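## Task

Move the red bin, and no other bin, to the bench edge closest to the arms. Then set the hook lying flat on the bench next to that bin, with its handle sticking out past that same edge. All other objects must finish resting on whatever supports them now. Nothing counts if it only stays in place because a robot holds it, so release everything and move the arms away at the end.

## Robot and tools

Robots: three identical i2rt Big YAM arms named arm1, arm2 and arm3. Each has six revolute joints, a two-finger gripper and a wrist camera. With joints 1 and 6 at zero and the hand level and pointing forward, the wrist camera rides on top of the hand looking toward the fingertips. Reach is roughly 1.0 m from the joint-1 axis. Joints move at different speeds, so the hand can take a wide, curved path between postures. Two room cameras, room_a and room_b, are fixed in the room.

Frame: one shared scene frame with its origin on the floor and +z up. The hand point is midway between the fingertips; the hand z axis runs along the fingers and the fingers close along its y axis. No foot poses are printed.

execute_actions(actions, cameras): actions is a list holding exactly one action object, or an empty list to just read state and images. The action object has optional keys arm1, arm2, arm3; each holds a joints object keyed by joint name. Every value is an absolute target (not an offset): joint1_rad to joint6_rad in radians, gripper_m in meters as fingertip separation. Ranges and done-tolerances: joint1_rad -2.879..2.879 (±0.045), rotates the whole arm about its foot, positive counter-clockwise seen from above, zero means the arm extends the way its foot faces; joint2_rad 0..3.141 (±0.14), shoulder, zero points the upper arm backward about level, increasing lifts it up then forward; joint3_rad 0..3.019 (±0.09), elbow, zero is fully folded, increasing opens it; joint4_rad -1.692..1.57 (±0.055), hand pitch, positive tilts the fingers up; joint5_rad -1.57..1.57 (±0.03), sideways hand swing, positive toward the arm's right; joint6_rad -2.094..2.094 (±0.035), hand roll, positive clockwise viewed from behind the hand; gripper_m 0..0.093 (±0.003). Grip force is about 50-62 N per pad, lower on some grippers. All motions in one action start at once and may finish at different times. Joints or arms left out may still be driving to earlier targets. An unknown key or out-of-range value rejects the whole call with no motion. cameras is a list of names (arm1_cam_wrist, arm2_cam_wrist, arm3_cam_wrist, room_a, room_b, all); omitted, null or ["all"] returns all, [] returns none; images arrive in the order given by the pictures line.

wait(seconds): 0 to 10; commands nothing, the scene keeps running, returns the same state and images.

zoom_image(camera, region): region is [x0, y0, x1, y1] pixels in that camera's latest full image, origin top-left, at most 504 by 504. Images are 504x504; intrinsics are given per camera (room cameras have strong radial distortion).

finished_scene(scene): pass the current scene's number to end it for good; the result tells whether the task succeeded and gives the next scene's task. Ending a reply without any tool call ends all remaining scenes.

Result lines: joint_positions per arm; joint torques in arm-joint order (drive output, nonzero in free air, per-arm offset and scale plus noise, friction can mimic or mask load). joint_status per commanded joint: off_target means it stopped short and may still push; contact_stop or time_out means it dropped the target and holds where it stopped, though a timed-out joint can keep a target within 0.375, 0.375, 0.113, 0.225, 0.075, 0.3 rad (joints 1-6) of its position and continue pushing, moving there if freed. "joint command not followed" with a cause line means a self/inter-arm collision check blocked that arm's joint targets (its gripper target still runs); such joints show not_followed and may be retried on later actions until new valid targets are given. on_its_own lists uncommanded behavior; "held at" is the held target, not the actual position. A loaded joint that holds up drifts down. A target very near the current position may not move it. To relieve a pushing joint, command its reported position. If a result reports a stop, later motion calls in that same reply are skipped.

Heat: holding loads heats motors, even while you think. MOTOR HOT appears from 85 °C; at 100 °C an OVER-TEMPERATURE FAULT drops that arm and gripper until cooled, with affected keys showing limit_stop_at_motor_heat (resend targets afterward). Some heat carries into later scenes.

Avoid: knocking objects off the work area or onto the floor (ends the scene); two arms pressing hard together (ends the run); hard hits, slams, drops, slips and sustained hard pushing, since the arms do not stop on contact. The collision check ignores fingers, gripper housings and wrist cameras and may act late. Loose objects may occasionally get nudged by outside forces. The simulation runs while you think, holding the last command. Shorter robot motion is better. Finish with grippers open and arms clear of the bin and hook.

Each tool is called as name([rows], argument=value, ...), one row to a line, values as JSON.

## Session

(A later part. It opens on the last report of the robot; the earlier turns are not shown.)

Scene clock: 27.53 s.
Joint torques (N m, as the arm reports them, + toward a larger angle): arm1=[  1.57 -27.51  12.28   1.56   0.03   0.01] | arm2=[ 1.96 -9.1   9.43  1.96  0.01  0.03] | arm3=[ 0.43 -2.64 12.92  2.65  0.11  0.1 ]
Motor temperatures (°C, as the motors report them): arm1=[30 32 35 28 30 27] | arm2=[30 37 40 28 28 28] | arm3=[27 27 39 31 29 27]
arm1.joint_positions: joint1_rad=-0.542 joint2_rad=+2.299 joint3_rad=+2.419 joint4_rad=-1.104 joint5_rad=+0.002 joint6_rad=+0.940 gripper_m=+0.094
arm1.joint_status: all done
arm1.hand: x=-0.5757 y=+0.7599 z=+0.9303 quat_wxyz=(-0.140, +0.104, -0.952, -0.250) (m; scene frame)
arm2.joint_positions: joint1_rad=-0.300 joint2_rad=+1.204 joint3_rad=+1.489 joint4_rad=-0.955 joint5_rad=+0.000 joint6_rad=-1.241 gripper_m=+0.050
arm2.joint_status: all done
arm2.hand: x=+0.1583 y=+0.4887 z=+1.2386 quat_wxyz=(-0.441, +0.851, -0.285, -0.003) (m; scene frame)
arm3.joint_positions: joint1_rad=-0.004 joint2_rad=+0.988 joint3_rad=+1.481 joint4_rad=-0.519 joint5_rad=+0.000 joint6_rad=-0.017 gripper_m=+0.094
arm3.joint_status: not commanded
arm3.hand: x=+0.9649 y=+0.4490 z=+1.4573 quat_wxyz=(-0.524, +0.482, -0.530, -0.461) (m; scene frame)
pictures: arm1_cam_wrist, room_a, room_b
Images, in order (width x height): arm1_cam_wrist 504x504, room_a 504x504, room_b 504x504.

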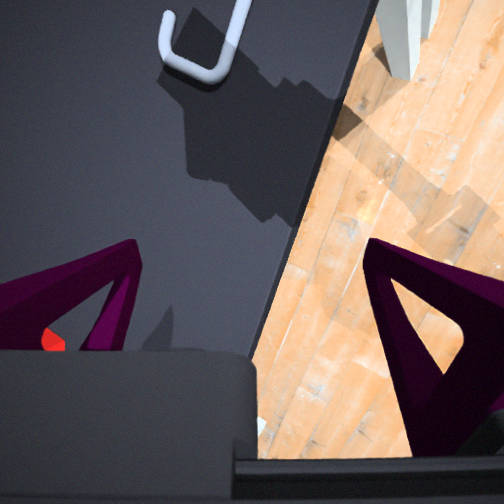

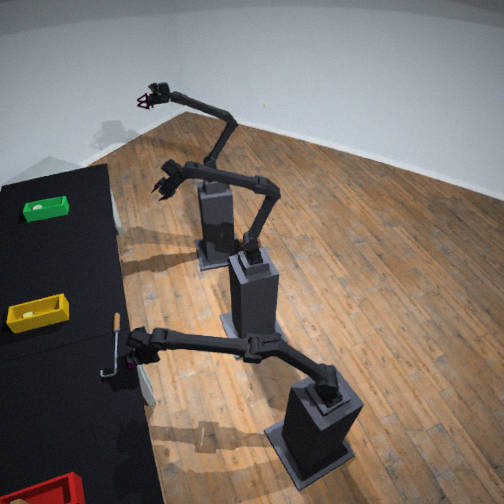

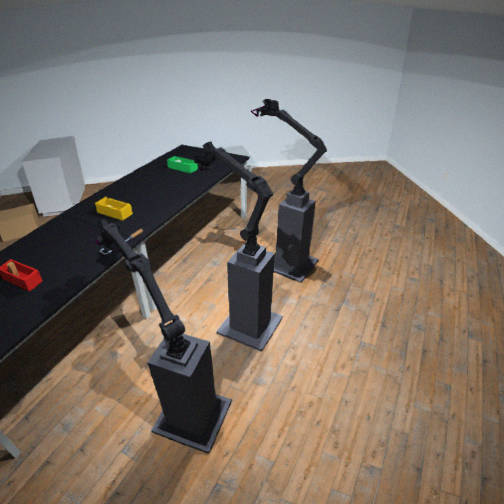

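execute_actions([
  {"arm1":{"joints":{"joint1_rad":-0.55,"joint2_rad":2.45,"joint3_rad":2.5,"joint4_rad":-0.85,"joint6_rad":1.2}}},
], cameras=["arm1_cam_wrist","room_a"])

Scene clock: 29.23 s.
Joint torques (N m, as the arm reports them, + toward a larger angle): arm1=[  1.19 -28.19  11.62   2.39   0.03  -0.03] | arm2=[ 2.32 -9.16  9.43  1.95  0.02  0.02] | arm3=[ 0.11 -2.52 12.98  2.59  0.12  0.11]
Motor temperatures (°C, as the motors report them): arm1=[30 33 35 28 30 27] | arm2=[30 37 40 28 28 28] | arm3=[27 27 39 31 29 27]
arm1.joint_positions: joint1_rad=-0.542 joint2_rad=+2.448 joint3_rad=+2.472 joint4_rad=-0.869 joint5_rad=+0.002 joint6_rad=+1.190 gripper_m=+0.094
arm1.joint_status: all done
arm1.hand: x=-0.5517 y=+0.8162 z=+0.8665 quat_wxyz=(-0.133, -0.016, -0.936, -0.326) (m; scene frame)
arm2.joint_positions: joint1_rad=-0.300 joint2_rad=+1.204 joint3_rad=+1.489 joint4_rad=-0.955 joint5_rad=+0.000 joint6_rad=-1.241 gripper_m=+0.050
arm2.joint_status: not commanded
arm2.hand: x=+0.1583 y=+0.4887 z=+1.2386 quat_wxyz=(-0.441, +0.851, -0.285, -0.003) (m; scene frame)
arm3.joint_positions: joint1_rad=-0.004 joint2_rad=+0.988 joint3_rad=+1.481 joint4_rad=-0.519 joint5_rad=+0.000 joint6_rad=-0.017 gripper_m=+0.094
arm3.joint_status: not commanded
arm3.hand: x=+0.9649 y=+0.4490 z=+1.4573 quat_wxyz=(-0.524, +0.482, -0.530, -0.461) (m; scene frame)
pictures: arm1_cam_wrist, room_a
Images, in order (width x height): arm1_cam_wrist 504x504, room_a 504x504.

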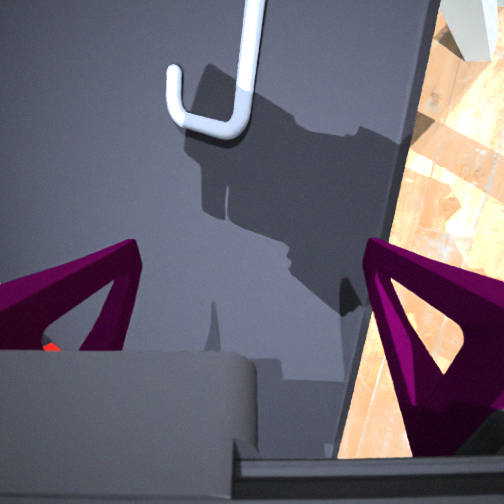

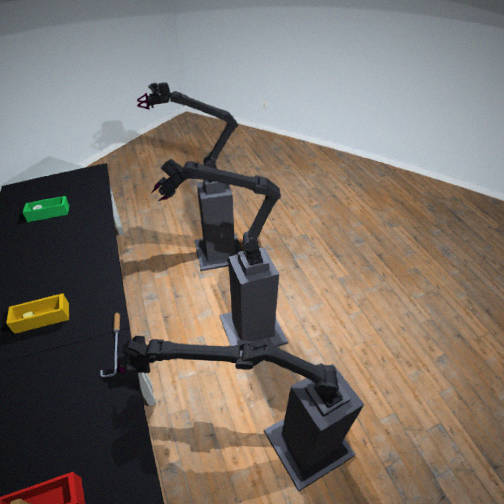

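execute_actions([
  {"arm1":{"joints":{"joint1_rad":-0.65,"joint2_rad":2.62,"joint3_rad":2.75,"joint4_rad":-0.8,"joint6_rad":1.1}}},
], cameras=["arm1_cam_wrist","room_a"])

Scene clock: 30.83 s.
Joint torques (N m, as the arm reports them, + toward a larger angle): arm1=[  2.4  -28.45  13.18   2.48   0.06  -0.24] | arm2=[ 2.36 -9.09  9.37  2.    0.02  0.03] | arm3=[ 0.7  -2.67 12.91  2.63  0.07  0.09]
Motor temperatures (°C, as the motors report them): arm1=[30 33 36 28 30 27] | arm2=[30 36 40 28 28 28] | arm3=[27 27 39 31 29 27]
arm1.joint_positions: joint1_rad=-0.659 joint2_rad=+2.598 joint3_rad=+2.702 joint4_rad=-0.817 joint5_rad=+0.001 joint6_rad=+1.110 gripper_m=+0.094
arm1.joint_status: all done
arm1.hand: x=-0.4355 y=+0.8081 z=+0.8670 quat_wxyz=(-0.194, -0.032, -0.910, -0.365) (m; scene frame)
arm2.joint_positions: joint1_rad=-0.300 joint2_rad=+1.204 joint3_rad=+1.489 joint4_rad=-0.955 joint5_rad=+0.000 joint6_rad=-1.241 gripper_m=+0.050
arm2.joint_status: not commanded
arm2.hand: x=+0.1583 y=+0.4887 z=+1.2386 quat_wxyz=(-0.441, +0.851, -0.285, -0.003) (m; scene frame)
arm3.joint_positions: joint1_rad=-0.004 joint2_rad=+0.988 joint3_rad=+1.481 joint4_rad=-0.519 joint5_rad=+0.000 joint6_rad=-0.017 gripper_m=+0.094
arm3.joint_status: not commanded
arm3.hand: x=+0.9649 y=+0.4490 z=+1.4573 quat_wxyz=(-0.524, +0.482, -0.530, -0.461) (m; scene frame)
pictures: arm1_cam_wrist, room_a
Images, in order (width x height): arm1_cam_wrist 504x504, room_a 504x504.

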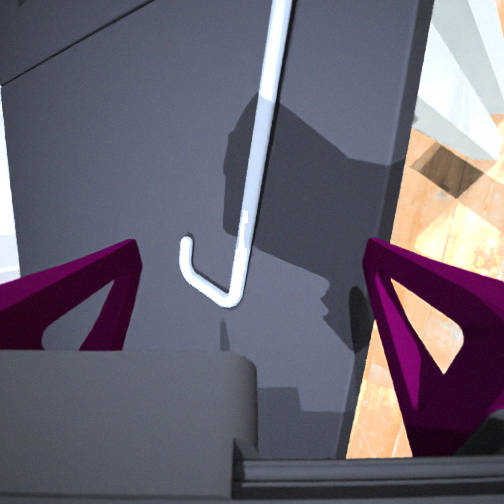

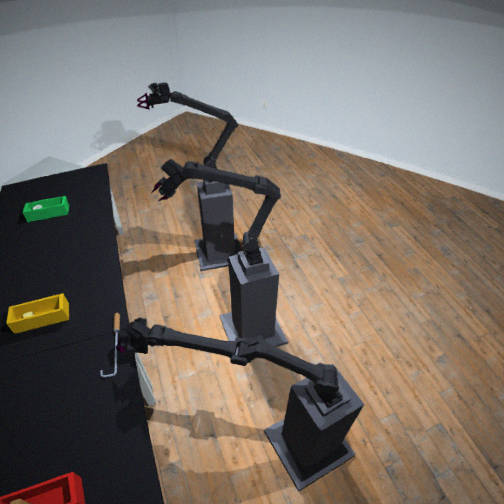

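execute_actions([
  {"arm1":{"joints":{"joint1_rad":-0.70,"joint2_rad":2.70,"joint3_rad":2.78,"joint6_rad":1.2}}},
], cameras=["arm1_cam_wrist"])

Scene clock: 32.13 s.
Joint torques (N m, as the arm reports them, + toward a larger angle): arm1=[  2.1  -29.66  12.33   2.41   0.09   0.  ] | arm2=[ 2.27 -9.19  9.33  1.96  0.01  0.02] | arm3=[ 0.31 -2.22 12.99  2.57  0.09  0.11]
Motor temperatures (°C, as the motors report them): arm1=[30 33 36 28 30 27] | arm2=[30 36 40 28 28 28] | arm3=[27 27 39 31 29 27]
arm1.joint_positions: joint1_rad=-0.697 joint2_rad=+2.682 joint3_rad=+2.742 joint4_rad=-0.817 joint5_rad=+0.001 joint6_rad=+1.190 gripper_m=+0.094
arm1.joint_status: all done
arm1.hand: x=-0.4024 y=+0.7928 z=+0.8116 quat_wxyz=(-0.177, -0.087, -0.915, -0.351) (m; scene frame)
arm2.joint_positions: joint1_rad=-0.300 joint2_rad=+1.204 joint3_rad=+1.489 joint4_rad=-0.955 joint5_rad=+0.000 joint6_rad=-1.241 gripper_m=+0.050
arm2.joint_status: not commanded
arm2.hand: x=+0.1583 y=+0.4887 z=+1.2386 quat_wxyz=(-0.441, +0.851, -0.285, -0.003) (m; scene frame)
arm3.joint_positions: joint1_rad=-0.004 joint2_rad=+0.988 joint3_rad=+1.481 joint4_rad=-0.519 joint5_rad=+0.000 joint6_rad=-0.017 gripper_m=+0.094
arm3.joint_status: not commanded
arm3.hand: x=+0.9649 y=+0.4490 z=+1.4573 quat_wxyz=(-0.524, +0.482, -0.530, -0.461) (m; scene frame)
pictures: arm1_cam_wrist
Images, in order (width x height): arm1_cam_wrist 504x504.

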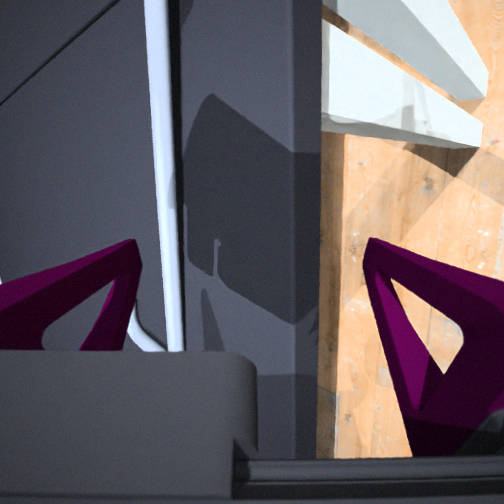

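execute_actions([
  {"arm1":{"joints":{"joint1_rad":-0.68,"joint2_rad":2.76,"joint3_rad":2.84,"joint4_rad":-0.74}}},
], cameras=["arm1_cam_wrist"])

Scene clock: 33.20 s.
Joint torques (N m, as the arm reports them, + toward a larger angle): arm1=[  3.18 -28.21  13.25   2.65   0.06  -0.02] | arm2=[ 2.   -9.13  9.31  1.97  0.02  0.05] | arm3=[ 0.56 -3.13 12.97  2.64  0.1   0.1 ]
Motor temperatures (°C, as the motors report them): arm1=[30 33 36 28 30 27] | arm2=[30 36 40 28 28 28] | arm3=[27 27 39 31 29 27]
arm1.joint_positions: joint1_rad=-0.693 joint2_rad=+2.726 joint3_rad=+2.791 joint4_rad=-0.761 joint5_rad=+0.001 joint6_rad=+1.190 gripper_m=+0.094
arm1.joint_status: all done
arm1.hand: x=-0.3980 y=+0.8068 z=+0.8083 quat_wxyz=(-0.189, -0.084, -0.903, -0.376) (m; scene frame)
arm2.joint_positions: joint1_rad=-0.300 joint2_rad=+1.204 joint3_rad=+1.489 joint4_rad=-0.955 joint5_rad=+0.000 joint6_rad=-1.241 gripper_m=+0.050
arm2.joint_status: not commanded
arm2.hand: x=+0.1583 y=+0.4887 z=+1.2386 quat_wxyz=(-0.441, +0.851, -0.285, -0.003) (m; scene frame)
arm3.joint_positions: joint1_rad=-0.004 joint2_rad=+0.988 joint3_rad=+1.481 joint4_rad=-0.519 joint5_rad=+0.000 joint6_rad=-0.017 gripper_m=+0.094
arm3.joint_status: not commanded
arm3.hand: x=+0.9649 y=+0.4490 z=+1.4573 quat_wxyz=(-0.524, +0.482, -0.530, -0.461) (m; scene frame)
pictures: arm1_cam_wrist
Images, in order (width x height): arm1_cam_wrist 504x504.

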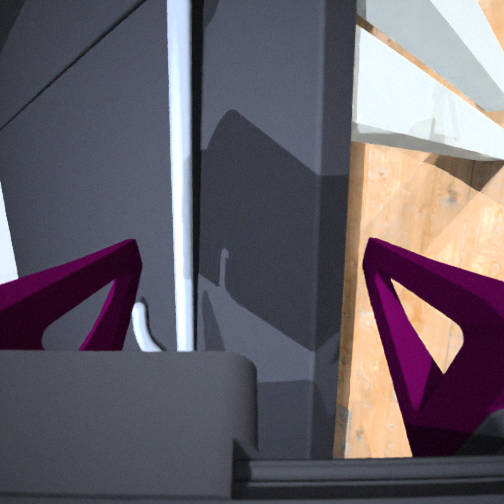

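execute_actions([
  {"arm1":{"joints":{"joint1_rad":-0.62,"gripper_m":0.045}}},
], cameras=["arm1_cam_wrist"])

Scene clock: 35.13 s.
Joint torques (N m, as the arm reports them, + toward a larger angle): arm1=[  7.48 -28.12  13.23   3.78  -1.18  -0.02] | arm2=[ 1.82 -9.18  9.45  1.96  0.02  0.01] | arm3=[ 0.55 -2.94 13.03  2.58  0.09  0.12]
Motor temperatures (°C, as the motors report them): arm1=[30 34 37 28 30 27] | arm2=[30 35 40 29 28 28] | arm3=[27 27 39 31 29 27]
arm1.joint_positions: joint1_rad=-0.683 joint2_rad=+2.727 joint3_rad=+2.791 joint4_rad=-0.787 joint5_rad=+0.028 joint6_rad=+1.190 gripper_m=+0.045
arm1.joint_status: joint1_rad time_out (moved +0.010 of +0.073); the others done
arm1.on_its_own: joint1_rad reads -0.683 and still pushes toward -0.620 since a time_out
arm1.hand: x=-0.4052 y=+0.8061 z=+0.8020 quat_wxyz=(-0.192, -0.085, -0.909, -0.360) (m; scene frame)
arm2.joint_positions: joint1_rad=-0.300 joint2_rad=+1.204 joint3_rad=+1.489 joint4_rad=-0.955 joint5_rad=+0.000 joint6_rad=-1.241 gripper_m=+0.050
arm2.joint_status: not commanded
arm2.hand: x=+0.1583 y=+0.4887 z=+1.2386 quat_wxyz=(-0.441, +0.851, -0.285, -0.003) (m; scene frame)
arm3.joint_positions: joint1_rad=-0.004 joint2_rad=+0.988 joint3_rad=+1.481 joint4_rad=-0.519 joint5_rad=+0.000 joint6_rad=-0.017 gripper_m=+0.094
arm3.joint_status: not commanded
arm3.hand: x=+0.9649 y=+0.4490 z=+1.4573 quat_wxyz=(-0.524, +0.482, -0.530, -0.461) (m; scene frame)
pictures: arm1_cam_wrist
Images, in order (width x height): arm1_cam_wrist 504x504.

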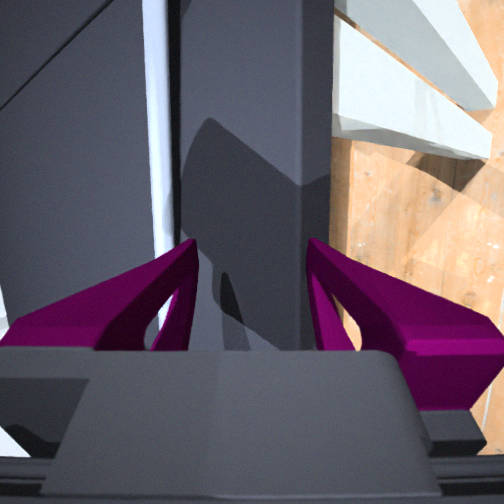

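execute_actions([
  {"arm1":{"joints":{"joint1_rad":-0.683,"joint2_rad":2.68}}},
], cameras=[])

execute_actions([
  {"arm1":{"joints":{"joint1_rad":-0.615,"joint5_rad":0,"joint4_rad":-0.74}}},
], cameras=["arm1_cam_wrist"])

Scene clock: 35.93 s.
Joint torques (N m, as the arm reports them, + toward a larger angle): arm1=[  2.32 -35.33  13.23   3.74  -0.39  -0.02] | arm2=[ 1.92 -9.25  9.35  1.97  0.02  0.02] | arm3=[ 0.32 -2.48 13.    2.57  0.13  0.11]
Motor temperatures (°C, as the motors report them): arm1=[30 34 37 28 30 27] | arm2=[30 35 39 29 28 28] | arm3=[27 27 39 31 29 27]
arm1.joint_positions: joint1_rad=-0.688 joint2_rad=+2.726 joint3_rad=+2.791 joint4_rad=-0.787 joint5_rad=+0.012 joint6_rad=+1.190 gripper_m=+0.045
arm1.joint_status: all done
arm1.hand: x=-0.4028 y=+0.8047 z=+0.8030 quat_wxyz=(-0.187, -0.084, -0.909, -0.364) (m; scene frame)
arm2.joint_positions: joint1_rad=-0.300 joint2_rad=+1.204 joint3_rad=+1.489 joint4_rad=-0.955 joint5_rad=+0.000 joint6_rad=-1.241 gripper_m=+0.050
arm2.joint_status: not commanded
arm2.hand: x=+0.1583 y=+0.4887 z=+1.2386 quat_wxyz=(-0.441, +0.851, -0.285, -0.003) (m; scene frame)
arm3.joint_positions: joint1_rad=-0.004 joint2_rad=+0.988 joint3_rad=+1.481 joint4_rad=-0.519 joint5_rad=+0.000 joint6_rad=-0.017 gripper_m=+0.094
arm3.joint_status: not commanded
arm3.hand: x=+0.9649 y=+0.4490 z=+1.4573 quat_wxyz=(-0.524, +0.482, -0.530, -0.461) (m; scene frame)
pictures: none
No camera images: the call's "cameras" was empty. Leave "cameras" out to get every camera's image.

Scene clock: 37.67 s.
Joint torques (N m, as the arm reports them, + toward a larger angle): arm1=[  8.22 -35.18  13.24   3.77  -0.77  -0.02] | arm2=[ 2.24 -9.47  9.37  1.93  0.01  0.01] | arm3=[ 0.35 -3.14 12.94  2.56  0.12  0.11]
Motor temperatures (°C, as the motors report them): arm1=[30 34 37 28 30 27] | arm2=[30 35 39 29 27 28] | arm3=[27 27 40 31 29 27]
arm1.joint_positions: joint1_rad=-0.686 joint2_rad=+2.726 joint3_rad=+2.791 joint4_rad=-0.787 joint5_rad=+0.018 joint6_rad=+1.190 gripper_m=+0.045
arm1.joint_status: joint1_rad time_out (moved +0.003 of +0.073); the others done
arm1.on_its_own: joint1_rad reads -0.686 and still pushes toward -0.615 since a time_out
arm1.hand: x=-0.4040 y=+0.8054 z=+0.8031 quat_wxyz=(-0.189, -0.084, -0.909, -0.362) (m; scene frame)
arm2.joint_positions: joint1_rad=-0.300 joint2_rad=+1.204 joint3_rad=+1.489 joint4_rad=-0.955 joint5_rad=+0.000 joint6_rad=-1.241 gripper_m=+0.050
arm2.joint_status: not commanded
arm2.hand: x=+0.1583 y=+0.4887 z=+1.2386 quat_wxyz=(-0.441, +0.851, -0.285, -0.003) (m; scene frame)
arm3.joint_positions: joint1_rad=-0.004 joint2_rad=+0.988 joint3_rad=+1.481 joint4_rad=-0.519 joint5_rad=+0.000 joint6_rad=-0.017 gripper_m=+0.094
arm3.joint_status: not commanded
arm3.hand: x=+0.9649 y=+0.4490 z=+1.4573 quat_wxyz=(-0.524, +0.482, -0.530, -0.461) (m; scene frame)
pictures: arm1_cam_wrist
Images, in order (width x height): arm1_cam_wrist 504x504.

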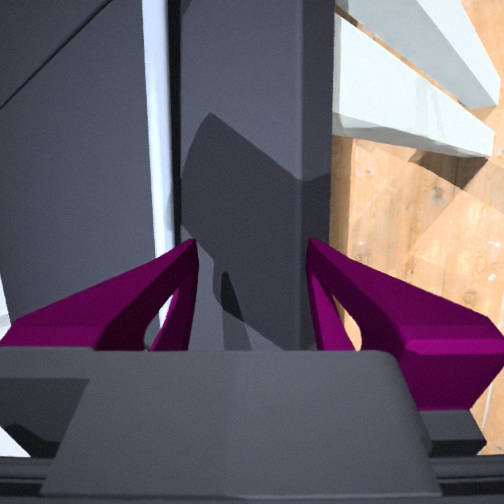

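Small changes are ignored; lift more.

execute_actions([
  {"arm1":{"joints":{"joint1_rad":-0.686,"joint2_rad":2.55}}},
], cameras=[])

execute_actions([
  {"arm1":{"joints":{"joint1_rad":-0.60,"joint4_rad":-0.70,"gripper_m":0.06}}},
], cameras=["arm1_cam_wrist"])

Scene clock: 39.33 s.
Joint torques (N m, as the arm reports them, + toward a larger angle): arm1=[  2.55 -26.82  10.42   2.37  -0.04  -0.04] | arm2=[ 2.37 -9.25  9.36  1.96  0.01  0.03] | arm3=[-0.11 -2.73 13.    2.56  0.11  0.1 ]
Motor temperatures (°C, as the motors report them): arm1=[30 35 37 28 30 27] | arm2=[30 34 39 29 27 28] | arm3=[27 27 40 31 29 27]
arm1.joint_positions: joint1_rad=-0.690 joint2_rad=+2.525 joint3_rad=+2.829 joint4_rad=-0.750 joint5_rad=+0.002 joint6_rad=+1.191 gripper_m=+0.045
arm1.joint_status: all done
arm1.hand: x=-0.4038 y=+0.8010 z=+1.0226 quat_wxyz=(-0.238, -0.078, -0.844, -0.474) (m; scene frame)
arm2.joint_positions: joint1_rad=-0.300 joint2_rad=+1.204 joint3_rad=+1.489 joint4_rad=-0.955 joint5_rad=+0.000 joint6_rad=-1.241 gripper_m=+0.050
arm2.joint_status: not commanded
arm2.hand: x=+0.1583 y=+0.4887 z=+1.2386 quat_wxyz=(-0.441, +0.851, -0.285, -0.003) (m; scene frame)
arm3.joint_positions: joint1_rad=-0.004 joint2_rad=+0.988 joint3_rad=+1.481 joint4_rad=-0.519 joint5_rad=+0.000 joint6_rad=-0.017 gripper_m=+0.094
arm3.joint_status: not commanded
arm3.hand: x=+0.9649 y=+0.4490 z=+1.4573 quat_wxyz=(-0.524, +0.482, -0.530, -0.461) (m; scene frame)
pictures: none
No camera images: the call's "cameras" was empty. Leave "cameras" out to get every camera's image.

Scene clock: 40.47 s.
Joint torques (N m, as the arm reports them, + toward a larger angle): arm1=[  1.11 -27.57  10.39   2.93   0.03  -0.05] | arm2=[ 1.91 -9.15  9.43  1.92  0.05  0.01] | arm3=[ 0.73 -2.5  12.98  2.59  0.12  0.07]
Motor temperatures (°C, as the motors report them): arm1=[30 35 37 28 30 27] | arm2=[30 34 39 29 27 28] | arm3=[27 27 40 31 29 27]
arm1.joint_positions: joint1_rad=-0.589 joint2_rad=+2.525 joint3_rad=+2.829 joint4_rad=-0.722 joint5_rad=+0.001 joint6_rad=+1.191 gripper_m=+0.060
arm1.joint_status: all done
arm1.hand: x=-0.4865 y=+0.8505 z=+1.0295 quat_wxyz=(-0.218, -0.035, -0.839, -0.497) (m; scene frame)
arm2.joint_positions: joint1_rad=-0.300 joint2_rad=+1.204 joint3_rad=+1.489 joint4_rad=-0.955 joint5_rad=+0.000 joint6_rad=-1.241 gripper_m=+0.050
arm2.joint_status: not commanded
arm2.hand: x=+0.1583 y=+0.4887 z=+1.2386 quat_wxyz=(-0.441, +0.851, -0.285, -0.003) (m; scene frame)
arm3.joint_positions: joint1_rad=-0.004 joint2_rad=+0.988 joint3_rad=+1.481 joint4_rad=-0.519 joint5_rad=+0.000 joint6_rad=-0.017 gripper_m=+0.094
arm3.joint_status: not commanded
arm3.hand: x=+0.9649 y=+0.4490 z=+1.4573 quat_wxyz=(-0.524, +0.482, -0.530, -0.461) (m; scene frame)
pictures: arm1_cam_wrist
Images, in order (width x height): arm1_cam_wrist 504x504.

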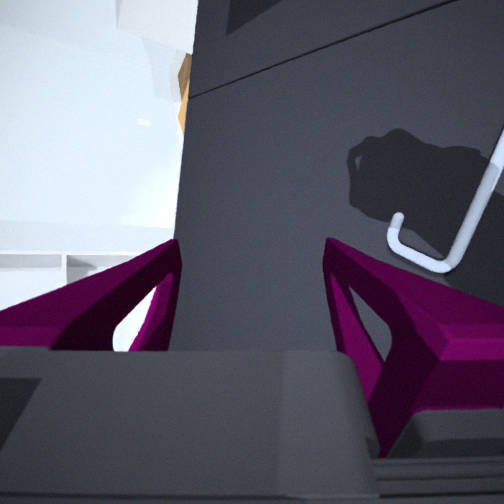

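execute_actions([
  {"arm1":{"joints":{"joint1_rad":-0.66,"joint2_rad":2.68,"gripper_m":0.05}}},
], cameras=["arm1_cam_wrist"])

Scene clock: 41.93 s.
Joint torques (N m, as the arm reports them, + toward a larger angle): arm1=[  2.96 -31.63  11.26   2.46   0.04  -0.04] | arm2=[ 1.73 -8.96  9.43  2.01  0.05  0.02] | arm3=[ 0.14 -3.13 13.01  2.63  0.12  0.08]
Motor temperatures (°C, as the motors report them): arm1=[30 35 37 28 30 27] | arm2=[30 34 39 29 27 28] | arm3=[27 27 40 31 29 27]
arm1.joint_positions: joint1_rad=-0.668 joint2_rad=+2.686 joint3_rad=+2.820 joint4_rad=-0.713 joint5_rad=+0.001 joint6_rad=+1.191 gripper_m=+0.050
arm1.joint_status: all done
arm1.hand: x=-0.4131 y=+0.8288 z=+0.8723 quat_wxyz=(-0.207, -0.071, -0.878, -0.426) (m; scene frame)
arm2.joint_positions: joint1_rad=-0.300 joint2_rad=+1.204 joint3_rad=+1.489 joint4_rad=-0.955 joint5_rad=+0.000 joint6_rad=-1.241 gripper_m=+0.050
arm2.joint_status: not commanded
arm2.hand: x=+0.1583 y=+0.4887 z=+1.2386 quat_wxyz=(-0.441, +0.851, -0.285, -0.003) (m; scene frame)
arm3.joint_positions: joint1_rad=-0.004 joint2_rad=+0.988 joint3_rad=+1.481 joint4_rad=-0.519 joint5_rad=+0.000 joint6_rad=-0.017 gripper_m=+0.094
arm3.joint_status: not commanded
arm3.hand: x=+0.9649 y=+0.4490 z=+1.4573 quat_wxyz=(-0.524, +0.482, -0.530, -0.461) (m; scene frame)
pictures: arm1_cam_wrist
Images, in order (width x height): arm1_cam_wrist 504x504.

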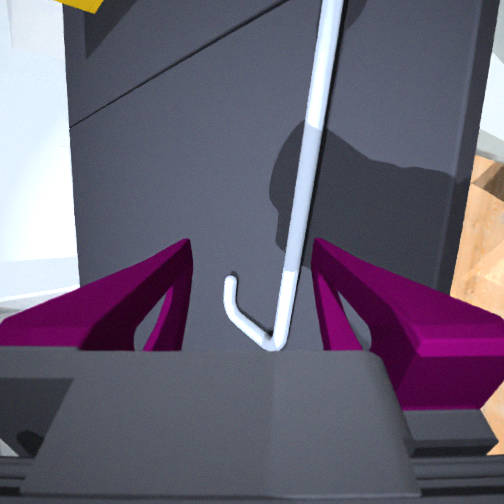

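execute_actions([
  {"arm1":{"joints":{"joint2_rad":2.765}}},
], cameras=["arm1_cam_wrist"])

Scene clock: 43.03 s.
Joint torques (N m, as the arm reports them, + toward a larger angle): arm1=[  2.76 -29.42  11.22   2.5    0.04  -0.03] | arm2=[ 2.16 -9.06  9.41  1.99  0.03  0.04] | arm3=[ 0.27 -3.06 12.92  2.72  0.09  0.08]
Motor temperatures (°C, as the motors report them): arm1=[30 35 37 28 30 27] | arm2=[30 34 39 29 27 28] | arm3=[27 27 40 31 29 27]
arm1.joint_positions: joint1_rad=-0.668 joint2_rad=+2.744 joint3_rad=+2.820 joint4_rad=-0.713 joint5_rad=+0.001 joint6_rad=+1.191 gripper_m=+0.050
arm1.joint_status: all done
arm1.hand: x=-0.4138 y=+0.8284 z=+0.8166 quat_wxyz=(-0.195, -0.072, -0.892, -0.402) (m; scene frame)
arm2.joint_positions: joint1_rad=-0.300 joint2_rad=+1.204 joint3_rad=+1.489 joint4_rad=-0.955 joint5_rad=+0.000 joint6_rad=-1.241 gripper_m=+0.050
arm2.joint_status: not commanded
arm2.hand: x=+0.1583 y=+0.4887 z=+1.2386 quat_wxyz=(-0.441, +0.851, -0.285, -0.003) (m; scene frame)
arm3.joint_positions: joint1_rad=-0.004 joint2_rad=+0.988 joint3_rad=+1.481 joint4_rad=-0.519 joint5_rad=+0.000 joint6_rad=-0.017 gripper_m=+0.094
arm3.joint_status: not commanded
arm3.hand: x=+0.9649 y=+0.4490 z=+1.4573 quat_wxyz=(-0.524, +0.482, -0.530, -0.461) (m; scene frame)
pictures: arm1_cam_wrist
Images, in order (width x height): arm1_cam_wrist 504x504.

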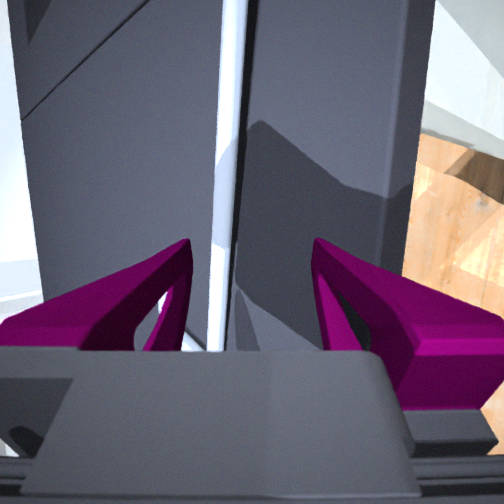

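execute_actions([
  {"arm1":{"joints":{"joint1_rad":-0.625,"joint2_rad":2.80}}},
], cameras=["arm1_cam_wrist"])

Scene clock: 44.00 s.
Joint torques (N m, as the arm reports them, + toward a larger angle): arm1=[  2.97 -26.83  11.23   2.4   -0.06  -0.04] | arm2=[ 1.86 -8.99  9.32  2.01  0.    0.03] | arm3=[ 0.65 -3.27 12.82  2.54  0.11  0.1 ]
Motor temperatures (°C, as the motors report them): arm1=[30 35 37 28 30 27] | arm2=[30 34 39 29 27 28] | arm3=[27 27 40 31 29 27]
arm1.joint_positions: joint1_rad=-0.633 joint2_rad=+2.751 joint3_rad=+2.820 joint4_rad=-0.710 joint5_rad=+0.002 joint6_rad=+1.191 gripper_m=+0.050
arm1.joint_status: all done
arm1.hand: x=-0.4425 y=+0.8452 z=+0.8114 quat_wxyz=(-0.188, -0.057, -0.893, -0.404) (m; scene frame)
arm2.joint_positions: joint1_rad=-0.300 joint2_rad=+1.204 joint3_rad=+1.489 joint4_rad=-0.955 joint5_rad=+0.000 joint6_rad=-1.241 gripper_m=+0.050
arm2.joint_status: not commanded
arm2.hand: x=+0.1583 y=+0.4887 z=+1.2386 quat_wxyz=(-0.441, +0.851, -0.285, -0.003) (m; scene frame)
arm3.joint_positions: joint1_rad=-0.004 joint2_rad=+0.988 joint3_rad=+1.481 joint4_rad=-0.519 joint5_rad=+0.000 joint6_rad=-0.017 gripper_m=+0.094
arm3.joint_status: not commanded
arm3.hand: x=+0.9649 y=+0.4490 z=+1.4573 quat_wxyz=(-0.524, +0.482, -0.530, -0.461) (m; scene frame)
pictures: arm1_cam_wrist
Images, in order (width x height): arm1_cam_wrist 504x504.

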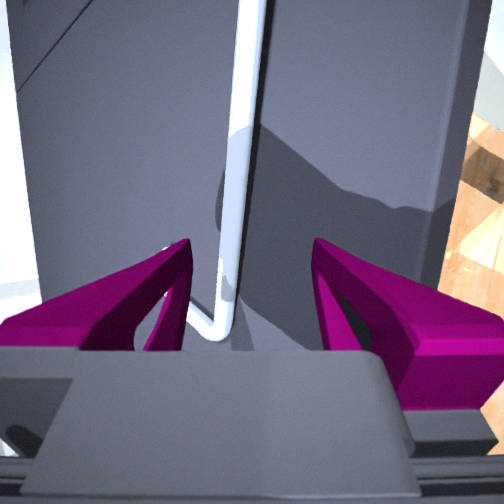

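execute_actions([
  {"arm1":{"joints":{"joint2_rad":2.83,"gripper_m":0.0}}},
], cameras=["arm1_cam_wrist"])

Scene clock: 44.73 s.
Joint torques (N m, as the arm reports them, + toward a larger angle): arm1=[  2.81 -25.9   11.23   2.11  -0.01  -0.04] | arm2=[ 1.78 -9.23  9.33  1.96  0.02  0.02] | arm3=[ 0.33 -2.69 12.97  2.59  0.13  0.1 ]
Motor temperatures (°C, as the motors report them): arm1=[30 35 37 28 30 27] | arm2=[30 34 39 29 27 28] | arm3=[27 27 40 31 29 27]
arm1.joint_positions: joint1_rad=-0.633 joint2_rad=+2.771 joint3_rad=+2.820 joint4_rad=-0.707 joint5_rad=+0.002 joint6_rad=+1.191 gripper_m=+0.000
arm1.joint_status: all done
arm1.hand: x=-0.4430 y=+0.8446 z=+0.7926 quat_wxyz=(-0.185, -0.057, -0.897, -0.397) (m; scene frame)
arm2.joint_positions: joint1_rad=-0.300 joint2_rad=+1.204 joint3_rad=+1.489 joint4_rad=-0.955 joint5_rad=+0.000 joint6_rad=-1.241 gripper_m=+0.050
arm2.joint_status: not commanded
arm2.hand: x=+0.1583 y=+0.4887 z=+1.2386 quat_wxyz=(-0.441, +0.851, -0.285, -0.003) (m; scene frame)
arm3.joint_positions: joint1_rad=-0.004 joint2_rad=+0.988 joint3_rad=+1.481 joint4_rad=-0.519 joint5_rad=+0.000 joint6_rad=-0.017 gripper_m=+0.094
arm3.joint_status: not commanded
arm3.hand: x=+0.9649 y=+0.4490 z=+1.4573 quat_wxyz=(-0.524, +0.482, -0.530, -0.461) (m; scene frame)
pictures: arm1_cam_wrist
Images, in order (width x height): arm1_cam_wrist 504x504.

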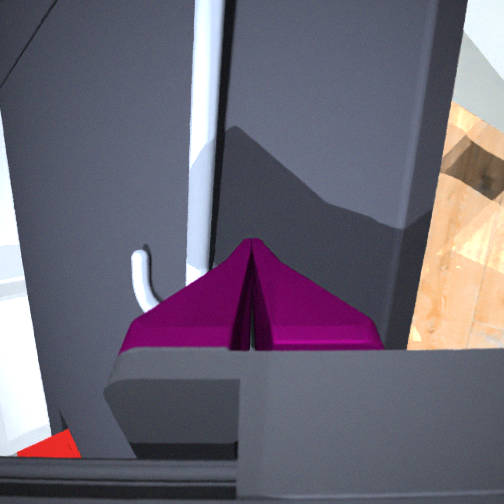

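execute_actions([
  {"arm1":{"joints":{"joint2_rad":2.68}}},
], cameras=[])

execute_actions([
  {"arm1":{"joints":{"joint4_rad":-0.60,"joint1_rad":-0.66}}},
], cameras=[])

execute_actions([
  {"arm1":{"joints":{"joint2_rad":2.80}}},
], cameras=["arm1_cam_wrist","room_a"])

Scene clock: 46.43 s.
Joint torques (N m, as the arm reports them, + toward a larger angle): arm1=[  2.4  -29.53  11.47   2.1   -0.01  -0.05] | arm2=[ 1.97 -9.25  9.46  1.96  0.02  0.04] | arm3=[ 0.51 -2.96 13.01  2.68  0.13  0.11]
Motor temperatures (°C, as the motors report them): arm1=[30 35 37 28 30 27] | arm2=[30 34 39 29 27 28] | arm3=[27 27 40 31 29 27]
arm1.joint_positions: joint1_rad=-0.633 joint2_rad=+2.662 joint3_rad=+2.820 joint4_rad=-0.707 joint5_rad=+0.002 joint6_rad=+1.191 gripper_m=+0.000
arm1.joint_status: all done
arm1.hand: x=-0.4418 y=+0.8453 z=+0.8967 quat_wxyz=(-0.206, -0.056, -0.872, -0.441) (m; scene frame)
arm2.joint_positions: joint1_rad=-0.300 joint2_rad=+1.204 joint3_rad=+1.489 joint4_rad=-0.955 joint5_rad=+0.000 joint6_rad=-1.241 gripper_m=+0.050
arm2.joint_status: not commanded
arm2.hand: x=+0.1583 y=+0.4887 z=+1.2386 quat_wxyz=(-0.441, +0.851, -0.285, -0.003) (m; scene frame)
arm3.joint_positions: joint1_rad=-0.004 joint2_rad=+0.988 joint3_rad=+1.481 joint4_rad=-0.519 joint5_rad=+0.000 joint6_rad=-0.017 gripper_m=+0.094
arm3.joint_status: not commanded
arm3.hand: x=+0.9649 y=+0.4490 z=+1.4573 quat_wxyz=(-0.524, +0.482, -0.530, -0.461) (m; scene frame)
pictures: none
No camera images: the call's "cameras" was empty. Leave "cameras" out to get every camera's image.

Scene clock: 47.27 s.
Joint torques (N m, as the arm reports them, + toward a larger angle): arm1=[  1.84 -29.62  11.3    2.92  -0.03  -0.04] | arm2=[ 2.03 -9.12  9.42  2.02  0.01  0.02] | arm3=[ 0.54 -3.19 13.01  2.64  0.11  0.13]
Motor temperatures (°C, as the motors report them): arm1=[30 35 37 28 30 27] | arm2=[30 33 39 29 27 28] | arm3=[27 27 40 31 29 27]
arm1.joint_positions: joint1_rad=-0.651 joint2_rad=+2.662 joint3_rad=+2.820 joint4_rad=-0.622 joint5_rad=+0.002 joint6_rad=+1.191 gripper_m=+0.000
arm1.joint_status: all done
arm1.hand: x=-0.4219 y=+0.8460 z=+0.9149 quat_wxyz=(-0.225, -0.062, -0.850, -0.472) (m; scene frame)
arm2.joint_positions: joint1_rad=-0.300 joint2_rad=+1.204 joint3_rad=+1.489 joint4_rad=-0.955 joint5_rad=+0.000 joint6_rad=-1.241 gripper_m=+0.050
arm2.joint_status: not commanded
arm2.hand: x=+0.1583 y=+0.4887 z=+1.2386 quat_wxyz=(-0.441, +0.851, -0.285, -0.003) (m; scene frame)
arm3.joint_positions: joint1_rad=-0.004 joint2_rad=+0.988 joint3_rad=+1.481 joint4_rad=-0.519 joint5_rad=+0.000 joint6_rad=-0.017 gripper_m=+0.094
arm3.joint_status: not commanded
arm3.hand: x=+0.9649 y=+0.4490 z=+1.4573 quat_wxyz=(-0.524, +0.482, -0.530, -0.461) (m; scene frame)
pictures: none
No camera images: the call's "cameras" was empty. Leave "cameras" out to get every camera's image.

Scene clock: 48.40 s.
Joint torques (N m, as the arm reports them, + toward a larger angle): arm1=[  1.32 -30.35  11.11   2.05   0.04  -0.07] | arm2=[ 1.99 -9.3   9.36  1.96  0.04  0.02] | arm3=[ 0.49 -2.63 12.94  2.62  0.1   0.12]
Motor temperatures (°C, as the motors report them): arm1=[30 35 37 28 30 27] | arm2=[30 33 40 29 27 28] | arm3=[27 27 40 31 29 27]
arm1.joint_positions: joint1_rad=-0.651 joint2_rad=+2.792 joint3_rad=+2.821 joint4_rad=-0.604 joint5_rad=+0.001 joint6_rad=+1.194 gripper_m=+0.000
arm1.joint_status: all done
arm1.hand: x=-0.4218 y=+0.8483 z=+0.7939 quat_wxyz=(-0.203, -0.064, -0.878, -0.429) (m; scene frame)
arm2.joint_positions: joint1_rad=-0.300 joint2_rad=+1.204 joint3_rad=+1.489 joint4_rad=-0.955 joint5_rad=+0.000 joint6_rad=-1.241 gripper_m=+0.050
arm2.joint_status: not commanded
arm2.hand: x=+0.1583 y=+0.4887 z=+1.2386 quat_wxyz=(-0.441, +0.851, -0.285, -0.003) (m; scene frame)
arm3.joint_positions: joint1_rad=-0.004 joint2_rad=+0.988 joint3_rad=+1.481 joint4_rad=-0.519 joint5_rad=+0.000 joint6_rad=-0.017 gripper_m=+0.094
arm3.joint_status: not commanded
arm3.hand: x=+0.9649 y=+0.4490 z=+1.4573 quat_wxyz=(-0.524, +0.482, -0.530, -0.461) (m; scene frame)
pictures: arm1_cam_wrist, room_a
Images, in order (width x height): arm1_cam_wrist 504x504, room_a 504x504.

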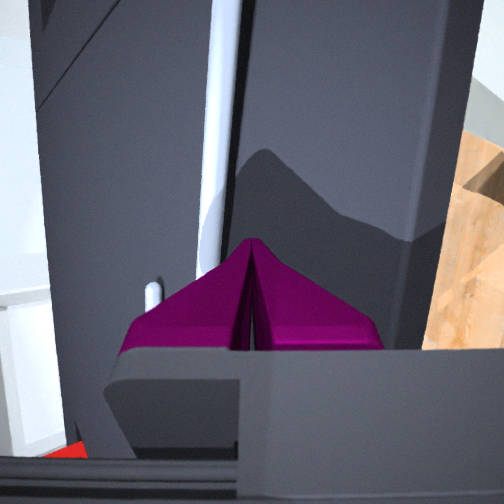

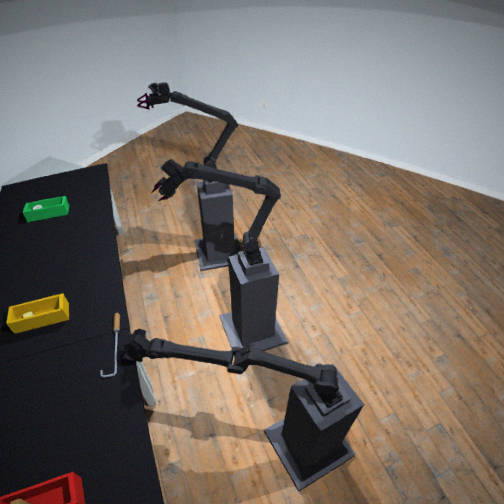

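execute_actions([
  {"arm1":{"joints":{"joint2_rad":2.2,"joint1_rad":-0.1,"joint3_rad":2.5,"joint4_rad":-1.2,"joint6_rad":0,"gripper_m":0.093}},"arm2":{"joints":{"joint1_rad":0.298,"joint2_rad":2.2,"joint3_rad":2.46,"joint4_rad":-0.96}}},
], cameras=[])

execute_actions([
  {"arm2":{"joints":{"joint2_rad":2.535,"joint3_rad":2.5}}},
], cameras=["arm2_cam_wrist"])

Scene clock: 51.17 s.
Joint torques (N m, as the arm reports them, + toward a larger angle): arm1=[  2.68 -24.27   9.72   1.02   0.    -0.2 ] | arm2=[  1.11 -24.39  12.32   1.61   0.03   0.01] | arm3=[ 0.99 -2.46 12.96  2.65  0.13  0.09]
Motor temperatures (°C, as the motors report them): arm1=[30 35 37 28 30 27] | arm2=[30 34 41 29 27 28] | arm3=[27 27 40 31 29 27]
arm1.joint_positions: joint1_rad=-0.107 joint2_rad=+2.186 joint3_rad=+2.493 joint4_rad=-1.186 joint5_rad=+0.000 joint6_rad=+0.010 gripper_m=+0.093
arm1.joint_status: all done
arm1.hand: x=-0.9303 y=+0.8070 z=+1.0515 quat_wxyz=(-0.232, +0.669, -0.662, -0.246) (m; scene frame)
arm2.joint_positions: joint1_rad=+0.308 joint2_rad=+2.215 joint3_rad=+2.413 joint4_rad=-0.955 joint5_rad=-0.001 joint6_rad=-1.241 gripper_m=+0.050
arm2.joint_status: all done
arm2.hand: x=-0.2456 y=+0.8282 z=+1.0768 quat_wxyz=(-0.382, +0.916, -0.016, -0.120) (m; scene frame)
arm3.joint_positions: joint1_rad=-0.004 joint2_rad=+0.988 joint3_rad=+1.481 joint4_rad=-0.519 joint5_rad=+0.000 joint6_rad=-0.017 gripper_m=+0.094
arm3.joint_status: not commanded
arm3.hand: x=+0.9649 y=+0.4490 z=+1.4573 quat_wxyz=(-0.524, +0.482, -0.530, -0.461) (m; scene frame)
pictures: none
No camera images: the call's "cameras" was empty. Leave "cameras" out to get every camera's image.

Scene clock: 52.50 s.
Joint torques (N m, as the arm reports them, + toward a larger angle): arm1=[  2.57 -24.27   9.46   1.     0.    -0.17] | arm2=[  1.03 -25.77   9.97   1.15   0.02   0.01] | arm3=[ 0.67 -2.79 12.95  2.71  0.16  0.08]
Motor temperatures (°C, as the motors report them): arm1=[30 35 37 28 30 27] | arm2=[30 34 41 29 27 28] | arm3=[27 27 40 31 29 27]
arm1.joint_positions: joint1_rad=-0.107 joint2_rad=+2.186 joint3_rad=+2.493 joint4_rad=-1.186 joint5_rad=+0.000 joint6_rad=+0.010 gripper_m=+0.093
arm1.joint_status: not commanded
arm1.hand: x=-0.9303 y=+0.8070 z=+1.0515 quat_wxyz=(-0.232, +0.669, -0.662, -0.246) (m; scene frame)
arm2.joint_positions: joint1_rad=+0.308 joint2_rad=+2.532 joint3_rad=+2.481 joint4_rad=-0.954 joint5_rad=-0.001 joint6_rad=-1.242 gripper_m=+0.050
arm2.joint_status: all done
arm2.hand: x=-0.2528 y=+0.8575 z=+0.8428 quat_wxyz=(-0.271, +0.959, -0.017, -0.084) (m; scene frame)
arm3.joint_positions: joint1_rad=-0.004 joint2_rad=+0.988 joint3_rad=+1.481 joint4_rad=-0.519 joint5_rad=+0.000 joint6_rad=-0.017 gripper_m=+0.094
arm3.joint_status: not commanded
arm3.hand: x=+0.9649 y=+0.4490 z=+1.4573 quat_wxyz=(-0.524, +0.482, -0.530, -0.461) (m; scene frame)
pictures: arm2_cam_wrist
Images, in order (width x height): arm2_cam_wrist 504x504.

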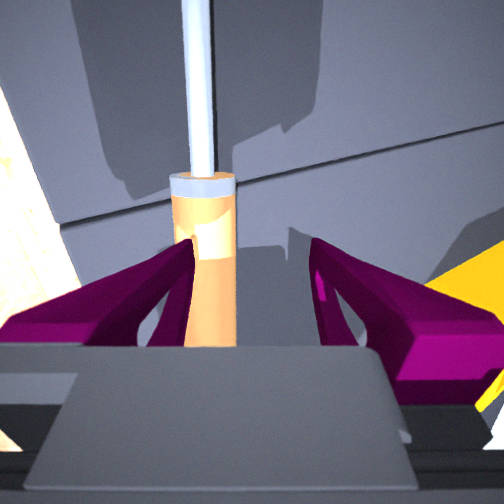

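execute_actions([
  {"arm2":{"joints":{"joint4_rad":-1.04,"gripper_m":0.075}}},
], cameras=[])

execute_actions([
  {"arm2":{"joints":{"joint2_rad":2.57}}},
], cameras=["arm2_cam_wrist"])

Scene clock: 55.30 s.
Joint torques (N m, as the arm reports them, + toward a larger angle): arm1=[  2.66 -24.33   9.68   1.01   0.    -0.18] | arm2=[  0.7  -25.27   9.87   0.81   0.02  -0.02] | arm3=[ 0.35 -2.84 12.95  2.48  0.13  0.1 ]
Motor temperatures (°C, as the motors report them): arm1=[30 35 37 28 30 27] | arm2=[30 35 41 28 27 28] | arm3=[27 27 41 31 29 27]
arm1.joint_positions: joint1_rad=-0.107 joint2_rad=+2.186 joint3_rad=+2.493 joint4_rad=-1.186 joint5_rad=+0.000 joint6_rad=+0.010 gripper_m=+0.093
arm1.joint_status: not commanded
arm1.hand: x=-0.9303 y=+0.8070 z=+1.0515 quat_wxyz=(-0.232, +0.669, -0.662, -0.246) (m; scene frame)
arm2.joint_positions: joint1_rad=+0.308 joint2_rad=+2.532 joint3_rad=+2.481 joint4_rad=-1.026 joint5_rad=-0.001 joint6_rad=-1.242 gripper_m=+0.075
arm2.joint_status: all done
arm2.hand: x=-0.2484 y=+0.8430 z=+0.8337 quat_wxyz=(-0.238, +0.968, -0.017, -0.074) (m; scene frame)
arm3.joint_positions: joint1_rad=-0.004 joint2_rad=+0.988 joint3_rad=+1.481 joint4_rad=-0.519 joint5_rad=+0.000 joint6_rad=-0.017 gripper_m=+0.094
arm3.joint_status: not commanded
arm3.hand: x=+0.9649 y=+0.4490 z=+1.4573 quat_wxyz=(-0.524, +0.482, -0.530, -0.461) (m; scene frame)
pictures: none
No camera images: the call's "cameras" was empty. Leave "cameras" out to get every camera's image.

Scene clock: 56.13 s.
Joint torques (N m, as the arm reports them, + toward a larger angle): arm1=[  2.79 -24.3    9.72   1.01   0.    -0.18] | arm2=[  0.97 -24.58   9.76   0.69   0.02   0.  ] | arm3=[ 0.45 -2.43 12.91  2.6   0.13  0.1 ]
Motor temperatures (°C, as the motors report them): arm1=[30 35 37 28 30 27] | arm2=[30 36 41 28 27 28] | arm3=[27 27 41 31 29 27]
arm1.joint_positions: joint1_rad=-0.107 joint2_rad=+2.186 joint3_rad=+2.493 joint4_rad=-1.186 joint5_rad=+0.000 joint6_rad=+0.010 gripper_m=+0.093
arm1.joint_status: not commanded
arm1.hand: x=-0.9303 y=+0.8070 z=+1.0515 quat_wxyz=(-0.232, +0.669, -0.662, -0.246) (m; scene frame)
arm2.joint_positions: joint1_rad=+0.308 joint2_rad=+2.557 joint3_rad=+2.481 joint4_rad=-1.026 joint5_rad=-0.001 joint6_rad=-1.242 gripper_m=+0.075
arm2.joint_status: all done
arm2.hand: x=-0.2477 y=+0.8411 z=+0.8120 quat_wxyz=(-0.227, +0.971, -0.017, -0.070) (m; scene frame)
arm3.joint_positions: joint1_rad=-0.004 joint2_rad=+0.988 joint3_rad=+1.481 joint4_rad=-0.519 joint5_rad=+0.000 joint6_rad=-0.017 gripper_m=+0.094
arm3.joint_status: not commanded
arm3.hand: x=+0.9649 y=+0.4490 z=+1.4573 quat_wxyz=(-0.524, +0.482, -0.530, -0.461) (m; scene frame)
pictures: arm2_cam_wrist
Images, in order (width x height): arm2_cam_wrist 504x504.

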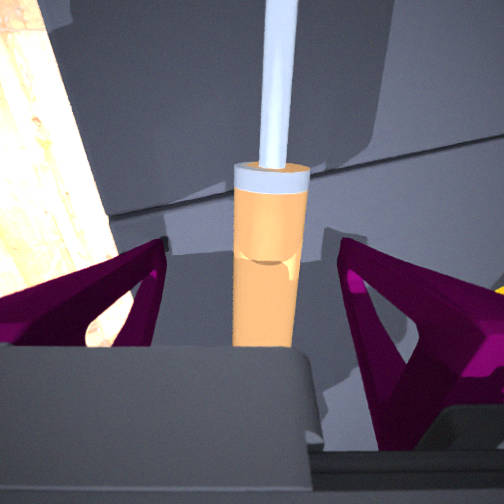

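execute_actions([
  {"arm2":{"joints":{"joint2_rad":2.61,"gripper_m":0.0}}},
], cameras=[])

execute_actions([
  {"arm2":{"joints":{"joint2_rad":2.3}}},
], cameras=[])

execute_actions([
  {"arm2":{"joints":{"joint1_rad":0.5,"joint3_rad":2.3,"joint4_rad":-1.2,"joint6_rad":-1.1}}},
])

Scene clock: 57.00 s.
Joint torques (N m, as the arm reports them, + toward a larger angle): arm1=[  2.68 -24.28   9.73   1.     0.    -0.17] | arm2=[  1.09 -21.92   9.68   0.7   -0.08   0.03] | arm3=[ 0.33 -2.9  13.02  2.67  0.12  0.11]
Motor temperatures (°C, as the motors report them): arm1=[30 35 37 28 30 27] | arm2=[30 36 41 28 27 28] | arm3=[27 27 41 31 29 27]
arm1.joint_positions: joint1_rad=-0.107 joint2_rad=+2.186 joint3_rad=+2.493 joint4_rad=-1.186 joint5_rad=+0.000 joint6_rad=+0.010 gripper_m=+0.093
arm1.joint_status: not commanded
arm1.hand: x=-0.9303 y=+0.8070 z=+1.0515 quat_wxyz=(-0.232, +0.669, -0.662, -0.246) (m; scene frame)
arm2.joint_positions: joint1_rad=+0.307 joint2_rad=+2.565 joint3_rad=+2.484 joint4_rad=-1.024 joint5_rad=+0.001 joint6_rad=-1.243 gripper_m=+0.027
arm2.joint_status: gripper_m off_target (ended at +0.027, target +0.000); the others done
arm2.hand: x=-0.2470 y=+0.8418 z=+0.8074 quat_wxyz=(-0.226, +0.972, -0.017, -0.068) (m; scene frame)
arm3.joint_positions: joint1_rad=-0.004 joint2_rad=+0.988 joint3_rad=+1.481 joint4_rad=-0.519 joint5_rad=+0.000 joint6_rad=-0.017 gripper_m=+0.094
arm3.joint_status: not commanded
arm3.hand: x=+0.9649 y=+0.4490 z=+1.4573 quat_wxyz=(-0.524, +0.482, -0.530, -0.461) (m; scene frame)
pictures: none
No camera images: the call's "cameras" was empty. Leave "cameras" out to get every camera's image.

Scene clock: 58.33 s.
Joint torques (N m, as the arm reports them, + toward a larger angle): arm1=[  2.67 -24.29   9.68   1.     0.01  -0.17] | arm2=[  1.26 -23.58  11.54   1.8    0.     0.15] | arm3=[ 0.8  -2.65 12.95  2.57  0.13  0.11]
Motor temperatures (°C, as the motors report them): arm1=[30 35 37 28 30 27] | arm2=[30 36 41 28 27 28] | arm3=[27 27 41 31 29 27]
arm1.joint_positions: joint1_rad=-0.107 joint2_rad=+2.186 joint3_rad=+2.493 joint4_rad=-1.186 joint5_rad=+0.000 joint6_rad=+0.010 gripper_m=+0.093
arm1.joint_status: not commanded
arm1.hand: x=-0.9303 y=+0.8070 z=+1.0515 quat_wxyz=(-0.232, +0.669, -0.662, -0.246) (m; scene frame)
arm2.joint_positions: joint1_rad=+0.307 joint2_rad=+2.296 joint3_rad=+2.461 joint4_rad=-1.046 joint5_rad=+0.000 joint6_rad=-1.255 gripper_m=+0.000
arm2.joint_status: all done
arm2.on_its_own: gripper_m moved -0.027 to your old target +0.000
arm2.hand: x=-0.2450 y=+0.8293 z=+1.0196 quat_wxyz=(-0.328, +0.939, -0.011, -0.099) (m; scene frame)
arm3.joint_positions: joint1_rad=-0.004 joint2_rad=+0.988 joint3_rad=+1.481 joint4_rad=-0.519 joint5_rad=+0.000 joint6_rad=-0.017 gripper_m=+0.094
arm3.joint_status: not commanded
arm3.hand: x=+0.9649 y=+0.4490 z=+1.4573 quat_wxyz=(-0.524, +0.482, -0.530, -0.461) (m; scene frame)
pictures: none
No camera images: the call's "cameras" was empty. Leave "cameras" out to get every camera's image.

Scene clock: 59.77 s.
Joint torques (N m, as the arm reports them, + toward a larger angle): arm1=[  2.66 -24.3    9.7    1.01   0.    -0.17] | arm2=[  1.66 -24.75   9.37   0.69   0.03   0.16] | arm3=[ 0.42 -3.16 12.99  2.58  0.12  0.14]
Motor temperatures (°C, as the motors report them): arm1=[30 35 37 28 30 27] | arm2=[30 37 41 28 27 28] | arm3=[27 27 41 31 29 27]
arm1.joint_positions: joint1_rad=-0.107 joint2_rad=+2.186 joint3_rad=+2.493 joint4_rad=-1.186 joint5_rad=+0.000 joint6_rad=+0.010 gripper_m=+0.093
arm1.joint_status: not commanded
arm1.hand: x=-0.9303 y=+0.8070 z=+1.0515 quat_wxyz=(-0.232, +0.669, -0.662, -0.246) (m; scene frame)
arm2.joint_positions: joint1_rad=+0.502 joint2_rad=+2.310 joint3_rad=+2.284 joint4_rad=-1.188 joint5_rad=-0.001 joint6_rad=-1.111 gripper_m=+0.000
arm2.joint_status: all done
arm2.hand: x=-0.3702 y=+0.7126 z=+0.9005 quat_wxyz=(-0.164, +0.983, +0.014, -0.080) (m; scene frame)
arm3.joint_positions: joint1_rad=-0.004 joint2_rad=+0.988 joint3_rad=+1.481 joint4_rad=-0.519 joint5_rad=+0.000 joint6_rad=-0.017 gripper_m=+0.094
arm3.joint_status: not commanded
arm3.hand: x=+0.9649 y=+0.4490 z=+1.4573 quat_wxyz=(-0.524, +0.482, -0.530, -0.461) (m; scene frame)
pictures: arm1_cam_wrist, arm2_cam_wrist, arm3_cam_wrist, room_a, room_b
Images, in order (width x height): arm1_cam_wrist 504x504, arm2_cam_wrist 504x504, arm3_cam_wrist 504x504, room_a 504x504, room_b 504x504.

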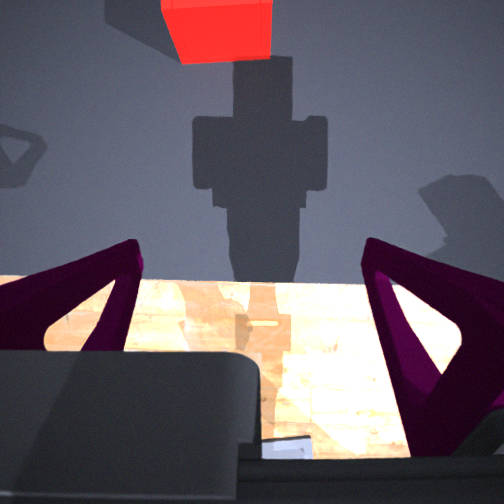

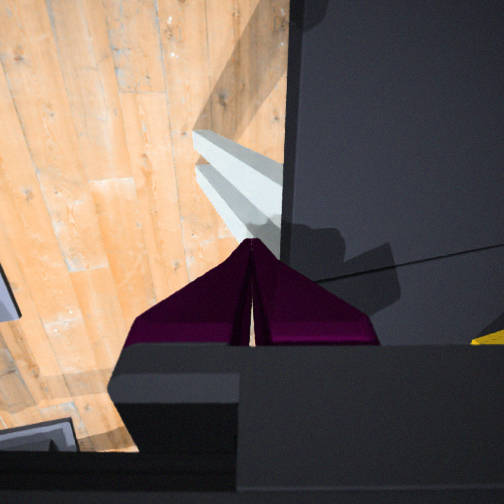

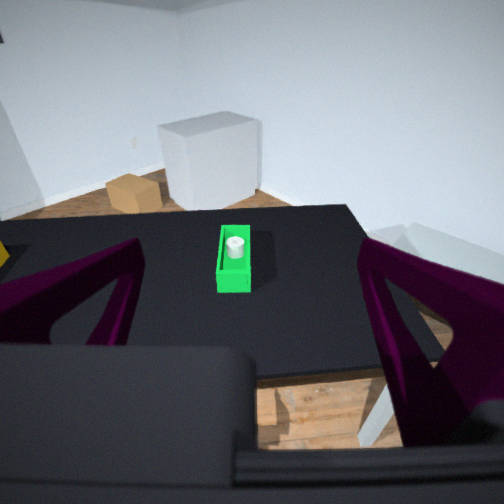

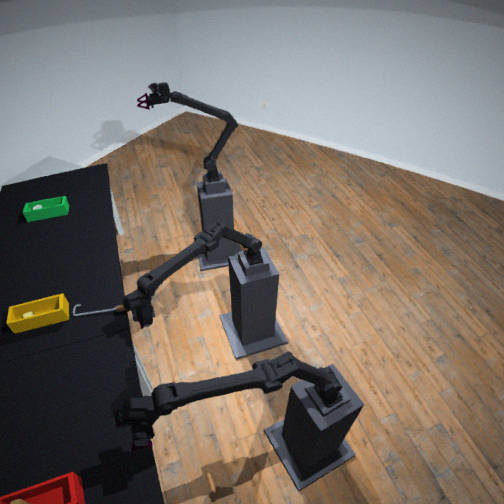

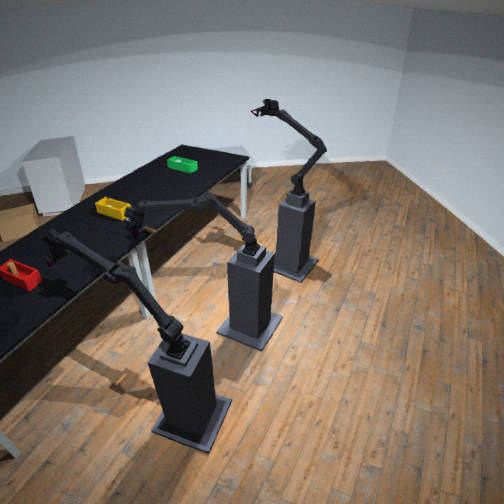

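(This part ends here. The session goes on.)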